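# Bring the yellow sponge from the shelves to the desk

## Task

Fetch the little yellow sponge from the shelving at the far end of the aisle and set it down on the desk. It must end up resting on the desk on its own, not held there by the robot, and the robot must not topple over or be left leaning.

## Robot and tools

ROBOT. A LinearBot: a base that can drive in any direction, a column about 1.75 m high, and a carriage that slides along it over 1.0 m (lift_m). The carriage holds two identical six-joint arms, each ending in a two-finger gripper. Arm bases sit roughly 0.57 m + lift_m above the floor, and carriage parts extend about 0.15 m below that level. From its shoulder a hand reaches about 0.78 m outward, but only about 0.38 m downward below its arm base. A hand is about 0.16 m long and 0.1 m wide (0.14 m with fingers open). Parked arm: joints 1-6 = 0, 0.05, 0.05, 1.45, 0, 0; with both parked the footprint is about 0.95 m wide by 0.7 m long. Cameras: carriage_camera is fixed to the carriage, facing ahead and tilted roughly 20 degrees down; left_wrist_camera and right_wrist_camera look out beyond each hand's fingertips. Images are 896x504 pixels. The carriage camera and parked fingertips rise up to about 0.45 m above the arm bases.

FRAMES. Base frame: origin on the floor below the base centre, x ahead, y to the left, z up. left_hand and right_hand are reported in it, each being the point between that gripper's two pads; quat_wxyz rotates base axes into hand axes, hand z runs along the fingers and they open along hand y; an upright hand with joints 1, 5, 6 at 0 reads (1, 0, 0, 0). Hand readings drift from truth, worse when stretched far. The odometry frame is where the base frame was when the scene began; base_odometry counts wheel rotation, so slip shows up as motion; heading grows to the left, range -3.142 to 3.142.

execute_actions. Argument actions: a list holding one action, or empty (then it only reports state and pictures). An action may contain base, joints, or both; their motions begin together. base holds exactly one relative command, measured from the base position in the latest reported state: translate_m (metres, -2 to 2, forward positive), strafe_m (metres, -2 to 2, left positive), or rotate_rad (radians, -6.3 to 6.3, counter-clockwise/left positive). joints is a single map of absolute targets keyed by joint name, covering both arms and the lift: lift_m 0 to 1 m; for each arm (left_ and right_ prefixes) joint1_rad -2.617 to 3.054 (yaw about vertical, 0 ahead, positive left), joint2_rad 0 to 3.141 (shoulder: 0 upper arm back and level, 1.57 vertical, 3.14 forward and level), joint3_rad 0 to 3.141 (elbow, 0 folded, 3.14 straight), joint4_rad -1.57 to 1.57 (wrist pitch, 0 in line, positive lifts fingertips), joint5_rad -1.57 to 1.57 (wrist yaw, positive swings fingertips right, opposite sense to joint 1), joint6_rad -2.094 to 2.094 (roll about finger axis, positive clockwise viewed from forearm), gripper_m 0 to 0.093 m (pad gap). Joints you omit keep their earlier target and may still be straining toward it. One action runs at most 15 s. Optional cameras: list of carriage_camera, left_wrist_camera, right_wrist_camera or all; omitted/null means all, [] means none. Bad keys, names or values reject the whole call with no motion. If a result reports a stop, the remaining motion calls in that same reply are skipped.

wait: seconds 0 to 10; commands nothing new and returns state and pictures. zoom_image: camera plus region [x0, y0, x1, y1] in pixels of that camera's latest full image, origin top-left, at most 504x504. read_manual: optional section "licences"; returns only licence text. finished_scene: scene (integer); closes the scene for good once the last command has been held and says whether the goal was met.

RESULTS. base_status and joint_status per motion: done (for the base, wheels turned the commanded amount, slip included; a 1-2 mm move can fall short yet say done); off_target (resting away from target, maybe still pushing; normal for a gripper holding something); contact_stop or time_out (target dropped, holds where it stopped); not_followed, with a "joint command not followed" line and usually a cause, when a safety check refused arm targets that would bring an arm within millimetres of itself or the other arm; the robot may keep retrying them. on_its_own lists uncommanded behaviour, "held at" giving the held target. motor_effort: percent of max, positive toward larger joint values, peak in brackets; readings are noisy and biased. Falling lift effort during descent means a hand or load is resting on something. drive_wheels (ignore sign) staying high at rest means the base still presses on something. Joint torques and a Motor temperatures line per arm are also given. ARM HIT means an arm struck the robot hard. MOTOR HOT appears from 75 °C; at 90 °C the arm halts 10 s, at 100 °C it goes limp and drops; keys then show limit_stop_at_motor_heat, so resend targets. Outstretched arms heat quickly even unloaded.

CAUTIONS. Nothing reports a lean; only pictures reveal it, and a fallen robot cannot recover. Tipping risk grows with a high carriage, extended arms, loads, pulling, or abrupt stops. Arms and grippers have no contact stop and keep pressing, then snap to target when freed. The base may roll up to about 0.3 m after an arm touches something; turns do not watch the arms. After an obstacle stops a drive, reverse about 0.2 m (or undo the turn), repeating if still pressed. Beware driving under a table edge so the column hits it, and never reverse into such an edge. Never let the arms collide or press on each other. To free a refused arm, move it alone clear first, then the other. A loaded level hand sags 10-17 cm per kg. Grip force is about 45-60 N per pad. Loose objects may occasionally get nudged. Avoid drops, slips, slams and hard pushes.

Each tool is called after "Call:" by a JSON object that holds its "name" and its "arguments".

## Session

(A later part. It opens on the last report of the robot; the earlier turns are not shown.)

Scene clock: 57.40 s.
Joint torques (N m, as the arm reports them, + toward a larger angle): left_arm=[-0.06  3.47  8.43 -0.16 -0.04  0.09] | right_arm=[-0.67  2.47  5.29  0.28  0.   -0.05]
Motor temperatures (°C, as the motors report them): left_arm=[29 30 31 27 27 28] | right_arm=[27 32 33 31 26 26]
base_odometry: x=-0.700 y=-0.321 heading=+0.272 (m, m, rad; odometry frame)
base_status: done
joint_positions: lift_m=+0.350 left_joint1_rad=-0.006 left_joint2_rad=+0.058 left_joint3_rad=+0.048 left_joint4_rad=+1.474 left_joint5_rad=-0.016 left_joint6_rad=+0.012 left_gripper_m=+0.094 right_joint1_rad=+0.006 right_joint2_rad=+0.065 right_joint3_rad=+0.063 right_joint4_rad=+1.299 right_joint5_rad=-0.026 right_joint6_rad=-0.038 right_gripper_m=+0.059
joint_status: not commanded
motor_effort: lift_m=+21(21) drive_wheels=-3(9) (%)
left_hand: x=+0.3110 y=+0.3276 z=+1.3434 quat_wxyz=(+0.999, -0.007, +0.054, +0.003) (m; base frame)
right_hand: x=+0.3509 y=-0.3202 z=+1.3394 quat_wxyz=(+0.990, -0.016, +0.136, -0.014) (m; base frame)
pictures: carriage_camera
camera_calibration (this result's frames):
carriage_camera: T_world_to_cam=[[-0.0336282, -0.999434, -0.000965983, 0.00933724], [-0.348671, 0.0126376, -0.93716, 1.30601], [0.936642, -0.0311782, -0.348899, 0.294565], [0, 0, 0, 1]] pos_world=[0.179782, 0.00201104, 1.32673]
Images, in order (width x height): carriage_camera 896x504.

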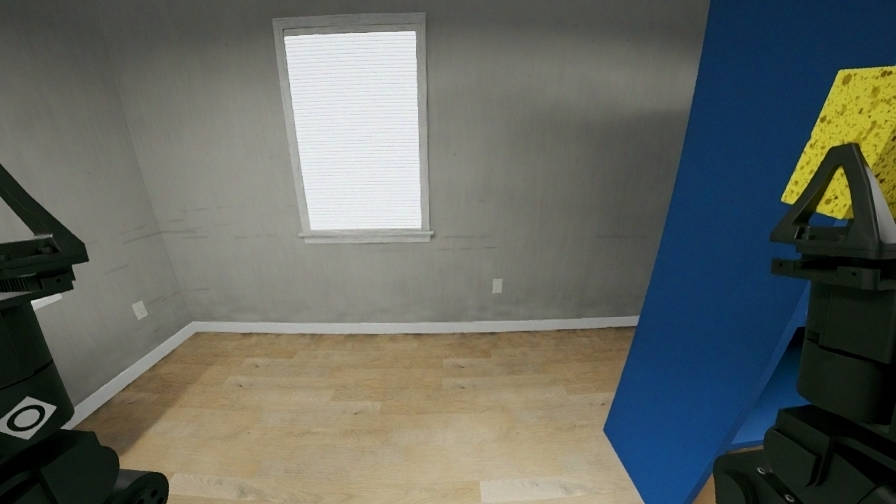

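The desk is to my left. Rotate to face it.

Call:
{"name": "execute_actions", "arguments": {"actions": [{"base": {"rotate_rad": 1.571}}], "cameras": ["carriage_camera"]}}

Scene clock: 60.80 s.
Joint torques (N m, as the arm reports them, + toward a larger angle): left_arm=[-0.16  3.38  8.37 -0.19  0.02  0.11] | right_arm=[-0.58  2.4   5.32  0.31  0.01 -0.06]
Motor temperatures (°C, as the motors report them): left_arm=[29 30 31 27 27 28] | right_arm=[27 31 32 31 26 26]
base_odometry: x=-0.700 y=-0.321 heading=+1.843 (m, m, rad; odometry frame)
base_status: done
joint_positions: lift_m=+0.350 left_joint1_rad=-0.006 left_joint2_rad=+0.058 left_joint3_rad=+0.048 left_joint4_rad=+1.473 left_joint5_rad=-0.016 left_joint6_rad=+0.012 left_gripper_m=+0.094 right_joint1_rad=+0.006 right_joint2_rad=+0.065 right_joint3_rad=+0.063 right_joint4_rad=+1.299 right_joint5_rad=-0.026 right_joint6_rad=-0.038 right_gripper_m=+0.059
joint_status: not commanded
motor_effort: lift_m=+21(21) drive_wheels=+3(7) (%)
left_hand: x=+0.3111 y=+0.3276 z=+1.3434 quat_wxyz=(+0.999, -0.007, +0.054, +0.003) (m; base frame)
right_hand: x=+0.3509 y=-0.3202 z=+1.3394 quat_wxyz=(+0.990, -0.016, +0.136, -0.014) (m; base frame)
pictures: carriage_camera
camera_calibration (this result's frames):
carriage_camera: T_world_to_cam=[[-0.0336282, -0.999434, -0.000965983, 0.00933724], [-0.348671, 0.0126376, -0.93716, 1.30601], [0.936642, -0.0311782, -0.348899, 0.294565], [0, 0, 0, 1]] pos_world=[0.179782, 0.00201104, 1.32673]
Images, in order (width x height): carriage_camera 896x504.

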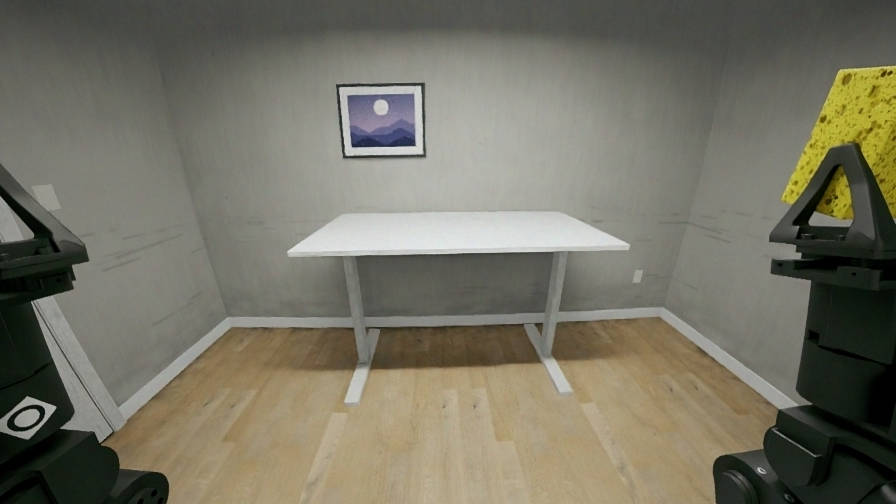

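Call:
{"name": "execute_actions", "arguments": {"actions": [{"base": {"translate_m": 0.7}, "joints": {"right_joint2_rad": 0.72, "right_joint3_rad": 0.47, "right_joint4_rad": -0.1}}], "cameras": ["carriage_camera", "right_wrist_camera"]}}

Scene clock: 65.17 s.
Joint torques (N m, as the arm reports them, + toward a larger angle): left_arm=[ 0.01  3.4   8.35 -0.14  0.    0.1 ] | right_arm=[-0.56 -0.35  8.97  2.63  0.   -0.02]
Motor temperatures (°C, as the motors report them): left_arm=[29 30 31 27 27 28] | right_arm=[27 31 33 32 26 26]
base_odometry: x=-0.889 y=+0.353 heading=+1.844 (m, m, rad; odometry frame)
base_status: done
joint_positions: lift_m=+0.350 left_joint1_rad=-0.006 left_joint2_rad=+0.058 left_joint3_rad=+0.048 left_joint4_rad=+1.473 left_joint5_rad=-0.016 left_joint6_rad=+0.012 left_gripper_m=+0.094 right_joint1_rad=+0.006 right_joint2_rad=+0.710 right_joint3_rad=+0.467 right_joint4_rad=-0.094 right_joint5_rad=-0.026 right_joint6_rad=-0.038 right_gripper_m=+0.059
joint_status: all done
motor_effort: lift_m=+21(21) drive_wheels=-8(18) (%)
left_hand: x=+0.3112 y=+0.3276 z=+1.3434 quat_wxyz=(+0.999, -0.007, +0.054, +0.003) (m; base frame)
right_hand: x=+0.5867 y=-0.3187 z=+1.1163 quat_wxyz=(+0.579, -0.026, +0.815, +0.001) (m; base frame)
pictures: carriage_camera, right_wrist_camera
camera_calibration (this result's frames):
carriage_camera: T_world_to_cam=[[-0.0336282, -0.999434, -0.000965983, 0.00933724], [-0.348671, 0.0126376, -0.93716, 1.30601], [0.936642, -0.0311782, -0.348899, 0.294565], [0, 0, 0, 1]] pos_world=[0.179782, 0.00201104, 1.32673]
right_wrist_camera: T_world_to_cam=[[0.0964072, -0.994816, 0.0323442, -0.407967], [-0.831085, -0.0983369, -0.547383, 1.067], [0.547726, 0.0258909, -0.836257, 0.738205], [0, 0, 0, 1]] pos_world=[0.521769, -0.320039, 1.21458]
Images, in order (width x height): carriage_camera 896x504, right_wrist_camera 896x504.

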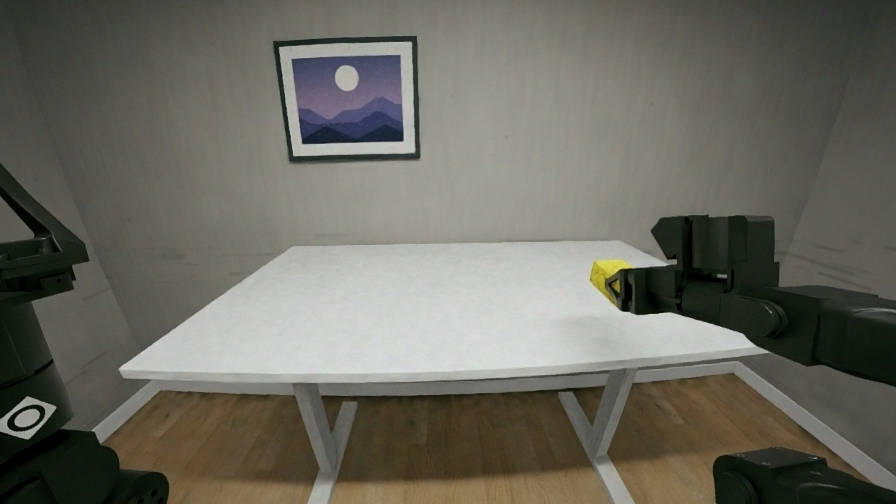

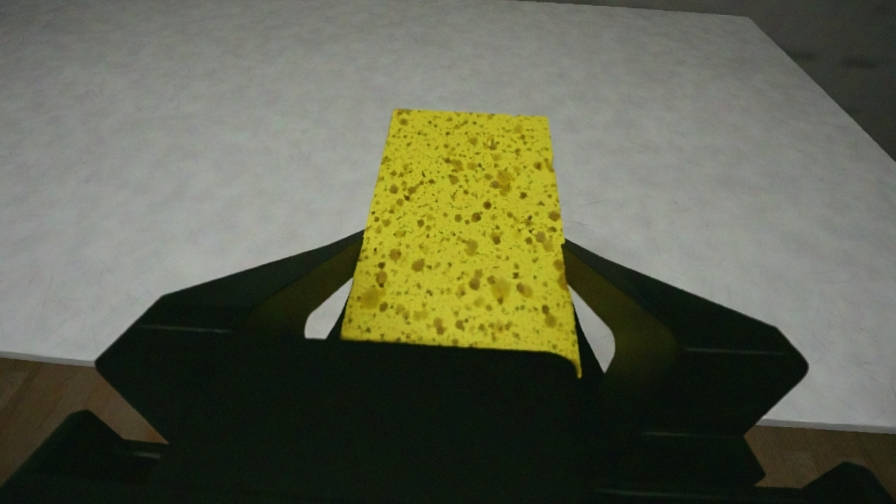

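Call:
{"name": "execute_actions", "arguments": {"actions": [{"joints": {"right_joint2_rad": 1.9, "right_joint3_rad": 1.2, "right_joint4_rad": 0.3}}], "cameras": []}}

Call:
{"name": "execute_actions", "arguments": {"actions": [{"joints": {"lift_m": 0.265}}], "cameras": ["carriage_camera", "right_wrist_camera"]}}

Scene clock: 67.80 s.
Joint torques (N m, as the arm reports them, + toward a larger angle): left_arm=[-0.03  3.4   8.36 -0.14  0.    0.09] | right_arm=[ -0.62 -12.28   9.14   2.61   0.    -0.05]
Motor temperatures (°C, as the motors report them): left_arm=[29 30 31 27 27 28] | right_arm=[27 31 34 33 26 26]
base_odometry: x=-0.889 y=+0.353 heading=+1.844 (m, m, rad; odometry frame)
base_status: not commanded
joint_positions: lift_m=+0.350 left_joint1_rad=-0.006 left_joint2_rad=+0.058 left_joint3_rad=+0.048 left_joint4_rad=+1.473 left_joint5_rad=-0.016 left_joint6_rad=+0.012 left_gripper_m=+0.094 right_joint1_rad=+0.006 right_joint2_rad=+1.894 right_joint3_rad=+1.187 right_joint4_rad=+0.298 right_joint5_rad=-0.026 right_joint6_rad=-0.038 right_gripper_m=+0.059
joint_status: all done
motor_effort: lift_m=+21(21) drive_wheels=-8(8) (%)
left_hand: x=+0.3112 y=+0.3276 z=+1.3434 quat_wxyz=(+0.999, -0.007, +0.054, +0.003) (m; base frame)
right_hand: x=+0.8372 y=-0.3171 z=+1.0652 quat_wxyz=(+0.549, -0.026, +0.835, +0.002) (m; base frame)
pictures: none
No camera images: the call's "cameras" was empty. Leave "cameras" out to get every camera's image.

Scene clock: 68.67 s.
Joint torques (N m, as the arm reports them, + toward a larger angle): left_arm=[-0.04  3.41  8.32 -0.16 -0.01  0.08] | right_arm=[ -0.64 -12.08   8.46   2.69   0.    -0.03]
Motor temperatures (°C, as the motors report them): left_arm=[29 30 31 27 27 28] | right_arm=[27 32 34 33 26 26]
base_odometry: x=-0.889 y=+0.353 heading=+1.844 (m, m, rad; odometry frame)
base_status: not commanded
joint_positions: lift_m=+0.265 left_joint1_rad=-0.006 left_joint2_rad=+0.058 left_joint3_rad=+0.048 left_joint4_rad=+1.473 left_joint5_rad=-0.016 left_joint6_rad=+0.012 left_gripper_m=+0.094 right_joint1_rad=+0.006 right_joint2_rad=+1.894 right_joint3_rad=+1.197 right_joint4_rad=+0.300 right_joint5_rad=-0.026 right_joint6_rad=-0.038 right_gripper_m=+0.059
joint_status: all done
motor_effort: lift_m=+17(17) drive_wheels=-8(5) (%)
left_hand: x=+0.3112 y=+0.3276 z=+1.2588 quat_wxyz=(+0.999, -0.007, +0.054, +0.003) (m; base frame)
right_hand: x=+0.8397 y=-0.3171 z=+0.9860 quat_wxyz=(+0.554, -0.026, +0.832, +0.002) (m; base frame)
pictures: carriage_camera, right_wrist_camera
camera_calibration (this result's frames):
carriage_camera: T_world_to_cam=[[-0.0336282, -0.999434, -0.000965983, 0.00925559], [-0.348671, 0.0126376, -0.93716, 1.2268], [0.936642, -0.0311782, -0.348899, 0.265075], [0, 0, 0, 1]] pos_world=[0.179782, 0.00201104, 1.2422]
right_wrist_camera: T_world_to_cam=[[0.098161, -0.994805, 0.0269611, -0.422718], [-0.861978, -0.0985316, -0.497278, 1.18257], [0.497351, 0.0255734, -0.867172, 0.563313], [0, 0, 0, 1]] pos_world=[0.78068, -0.318408, 1.08795]
Images, in order (width x height): carriage_camera 896x504, right_wrist_camera 896x504.

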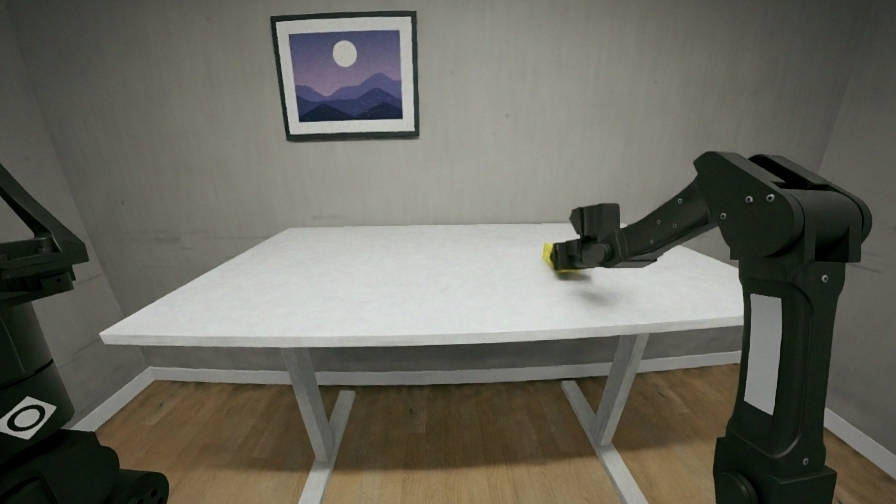

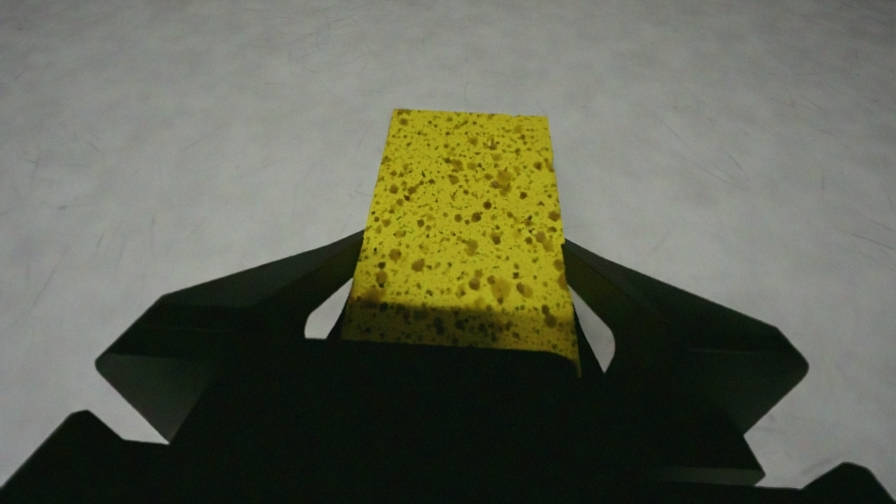

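Call:
{"name": "execute_actions", "arguments": {"actions": [{"joints": {"lift_m": 0.245}}], "cameras": ["carriage_camera"]}}

Scene clock: 69.63 s.
Joint torques (N m, as the arm reports them, + toward a larger angle): left_arm=[-0.06  3.4   8.25 -0.15  0.    0.09] | right_arm=[ -0.6  -12.02   8.25   2.22  -0.02  -0.06]
Motor temperatures (°C, as the motors report them): left_arm=[29 30 31 27 27 28] | right_arm=[27 32 34 33 26 26]
base_odometry: x=-0.889 y=+0.353 heading=+1.844 (m, m, rad; odometry frame)
base_status: not commanded
joint_positions: lift_m=+0.245 left_joint1_rad=-0.006 left_joint2_rad=+0.058 left_joint3_rad=+0.048 left_joint4_rad=+1.473 left_joint5_rad=-0.016 left_joint6_rad=+0.012 left_gripper_m=+0.094 right_joint1_rad=+0.006 right_joint2_rad=+1.893 right_joint3_rad=+1.200 right_joint4_rad=+0.339 right_joint5_rad=-0.027 right_joint6_rad=-0.038 right_gripper_m=+0.059
joint_status: all done
motor_effort: lift_m=+16(16) drive_wheels=+5(5) (%)
left_hand: x=+0.3112 y=+0.3276 z=+1.2390 quat_wxyz=(+0.999, -0.007, +0.054, +0.003) (m; base frame)
right_hand: x=+0.8435 y=-0.3169 z=+0.9763 quat_wxyz=(+0.571, -0.026, +0.820, +0.002) (m; base frame)
pictures: carriage_camera
camera_calibration (this result's frames):
carriage_camera: T_world_to_cam=[[-0.0336282, -0.999434, -0.000965983, 0.00923639], [-0.348671, 0.0126376, -0.93716, 1.20817], [0.936642, -0.0311782, -0.348899, 0.258139], [0, 0, 0, 1]] pos_world=[0.179782, 0.00201104, 1.22232]
Images, in order (width x height): carriage_camera 896x504.

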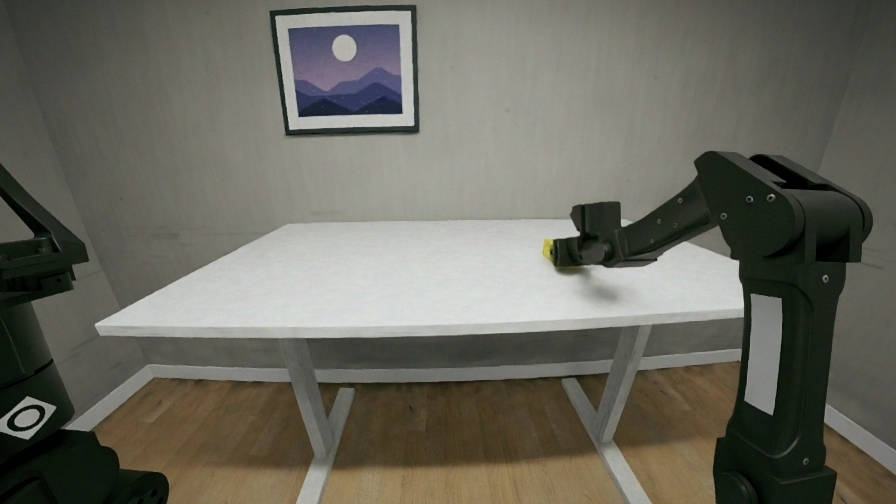

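Contact made (wrist deflected). Release.

Call:
{"name": "execute_actions", "arguments": {"actions": [{"joints": {"right_gripper_m": 0.093, "lift_m": 0.255}}], "cameras": []}}

Call:
{"name": "execute_actions", "arguments": {"actions": [{"joints": {"lift_m": 0.34}}], "cameras": []}}

Call:
{"name": "execute_actions", "arguments": {"actions": [{"joints": {"right_joint2_rad": 0.05, "right_joint3_rad": 0.05, "right_joint4_rad": 1.45}}], "cameras": ["carriage_camera"]}}

Scene clock: 70.87 s.
Joint torques (N m, as the arm reports them, + toward a larger angle): left_arm=[ 0.04  3.32  8.41 -0.14  0.    0.08] | right_arm=[ -0.63 -12.06   7.92   2.56   0.01  -0.03]
Motor temperatures (°C, as the motors report them): left_arm=[29 30 31 27 27 28] | right_arm=[27 33 34 33 26 26]
base_odometry: x=-0.889 y=+0.353 heading=+1.844 (m, m, rad; odometry frame)
base_status: not commanded
joint_positions: lift_m=+0.255 left_joint1_rad=-0.006 left_joint2_rad=+0.058 left_joint3_rad=+0.048 left_joint4_rad=+1.473 left_joint5_rad=-0.016 left_joint6_rad=+0.012 left_gripper_m=+0.094 right_joint1_rad=+0.006 right_joint2_rad=+1.892 right_joint3_rad=+1.200 right_joint4_rad=+0.312 right_joint5_rad=-0.027 right_joint6_rad=-0.038 right_gripper_m=+0.093
joint_status: all done
motor_effort: lift_m=+21(25) drive_wheels=+4(5) (%)
left_hand: x=+0.3112 y=+0.3276 z=+1.2484 quat_wxyz=(+0.999, -0.007, +0.054, +0.003) (m; base frame)
right_hand: x=+0.8411 y=-0.3169 z=+0.9801 quat_wxyz=(+0.561, -0.026, +0.828, +0.002) (m; base frame)
pictures: none
No camera images: the call's "cameras" was empty. Leave "cameras" out to get every camera's image.

Scene clock: 71.73 s.
Joint torques (N m, as the arm reports them, + toward a larger angle): left_arm=[-0.08  3.47  8.32 -0.15 -0.01  0.08] | right_arm=[ -0.54 -11.9    8.23   2.53  -0.01  -0.09]
Motor temperatures (°C, as the motors report them): left_arm=[29 30 31 27 27 28] | right_arm=[27 33 34 34 26 26]
base_odometry: x=-0.889 y=+0.353 heading=+1.844 (m, m, rad; odometry frame)
base_status: not commanded
joint_positions: lift_m=+0.340 left_joint1_rad=-0.006 left_joint2_rad=+0.058 left_joint3_rad=+0.048 left_joint4_rad=+1.473 left_joint5_rad=-0.016 left_joint6_rad=+0.012 left_gripper_m=+0.094 right_joint1_rad=+0.006 right_joint2_rad=+1.892 right_joint3_rad=+1.200 right_joint4_rad=+0.313 right_joint5_rad=-0.027 right_joint6_rad=-0.038 right_gripper_m=+0.093
joint_status: all done
motor_effort: lift_m=+21(25) drive_wheels=+4(8) (%)
left_hand: x=+0.3112 y=+0.3276 z=+1.3334 quat_wxyz=(+0.999, -0.007, +0.054, +0.003) (m; base frame)
right_hand: x=+0.8412 y=-0.3169 z=+1.0652 quat_wxyz=(+0.561, -0.026, +0.827, +0.002) (m; base frame)
pictures: none
No camera images: the call's "cameras" was empty. Leave "cameras" out to get every camera's image.

Scene clock: 73.63 s.
Joint torques (N m, as the arm reports them, + toward a larger angle): left_arm=[-0.11  3.42  8.36 -0.15  0.03  0.09] | right_arm=[-0.62  2.67  4.74 -0.21  0.   -0.06]
Motor temperatures (°C, as the motors report them): left_arm=[29 30 31 27 27 28] | right_arm=[27 33 34 34 26 26]
base_odometry: x=-0.889 y=+0.353 heading=+1.844 (m, m, rad; odometry frame)
base_status: not commanded
joint_positions: lift_m=+0.340 left_joint1_rad=-0.006 left_joint2_rad=+0.058 left_joint3_rad=+0.048 left_joint4_rad=+1.473 left_joint5_rad=-0.016 left_joint6_rad=+0.012 left_gripper_m=+0.094 right_joint1_rad=+0.006 right_joint2_rad=+0.067 right_joint3_rad=+0.068 right_joint4_rad=+1.457 right_joint5_rad=-0.027 right_joint6_rad=-0.038 right_gripper_m=+0.093
joint_status: all done
motor_effort: lift_m=+21(21) drive_wheels=-8(8) (%)
left_hand: x=+0.3112 y=+0.3276 z=+1.3334 quat_wxyz=(+0.999, -0.007, +0.054, +0.003) (m; base frame)
right_hand: x=+0.3118 y=-0.3203 z=+1.3383 quat_wxyz=(+0.998, -0.015, +0.056, -0.015) (m; base frame)
pictures: carriage_camera
camera_calibration (this result's frames):
carriage_camera: T_world_to_cam=[[-0.0336282, -0.999434, -0.000965983, 0.00932761], [-0.348671, 0.0126376, -0.93716, 1.29667], [0.936642, -0.0311782, -0.348899, 0.291088], [0, 0, 0, 1]] pos_world=[0.179782, 0.00201104, 1.31676]
Images, in order (width x height): carriage_camera 896x504.

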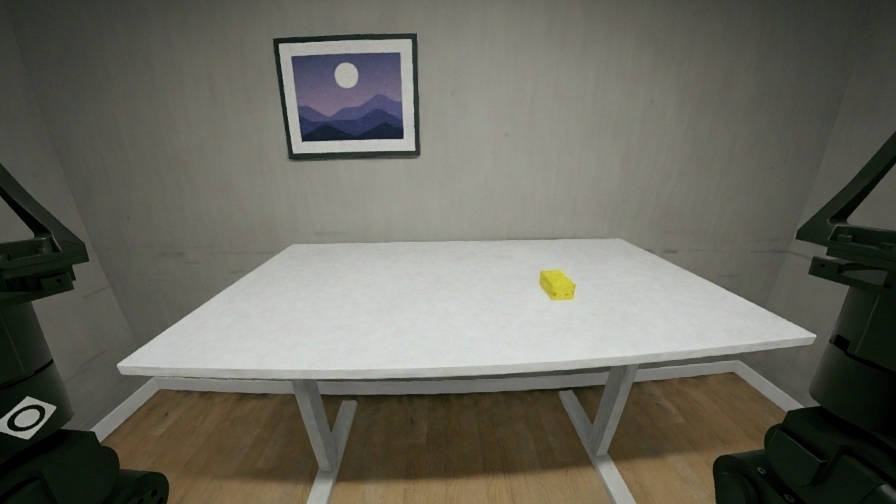

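Call:
{"name": "finished_scene", "arguments": {"scene": 1}}

The scene is finished: the task was done.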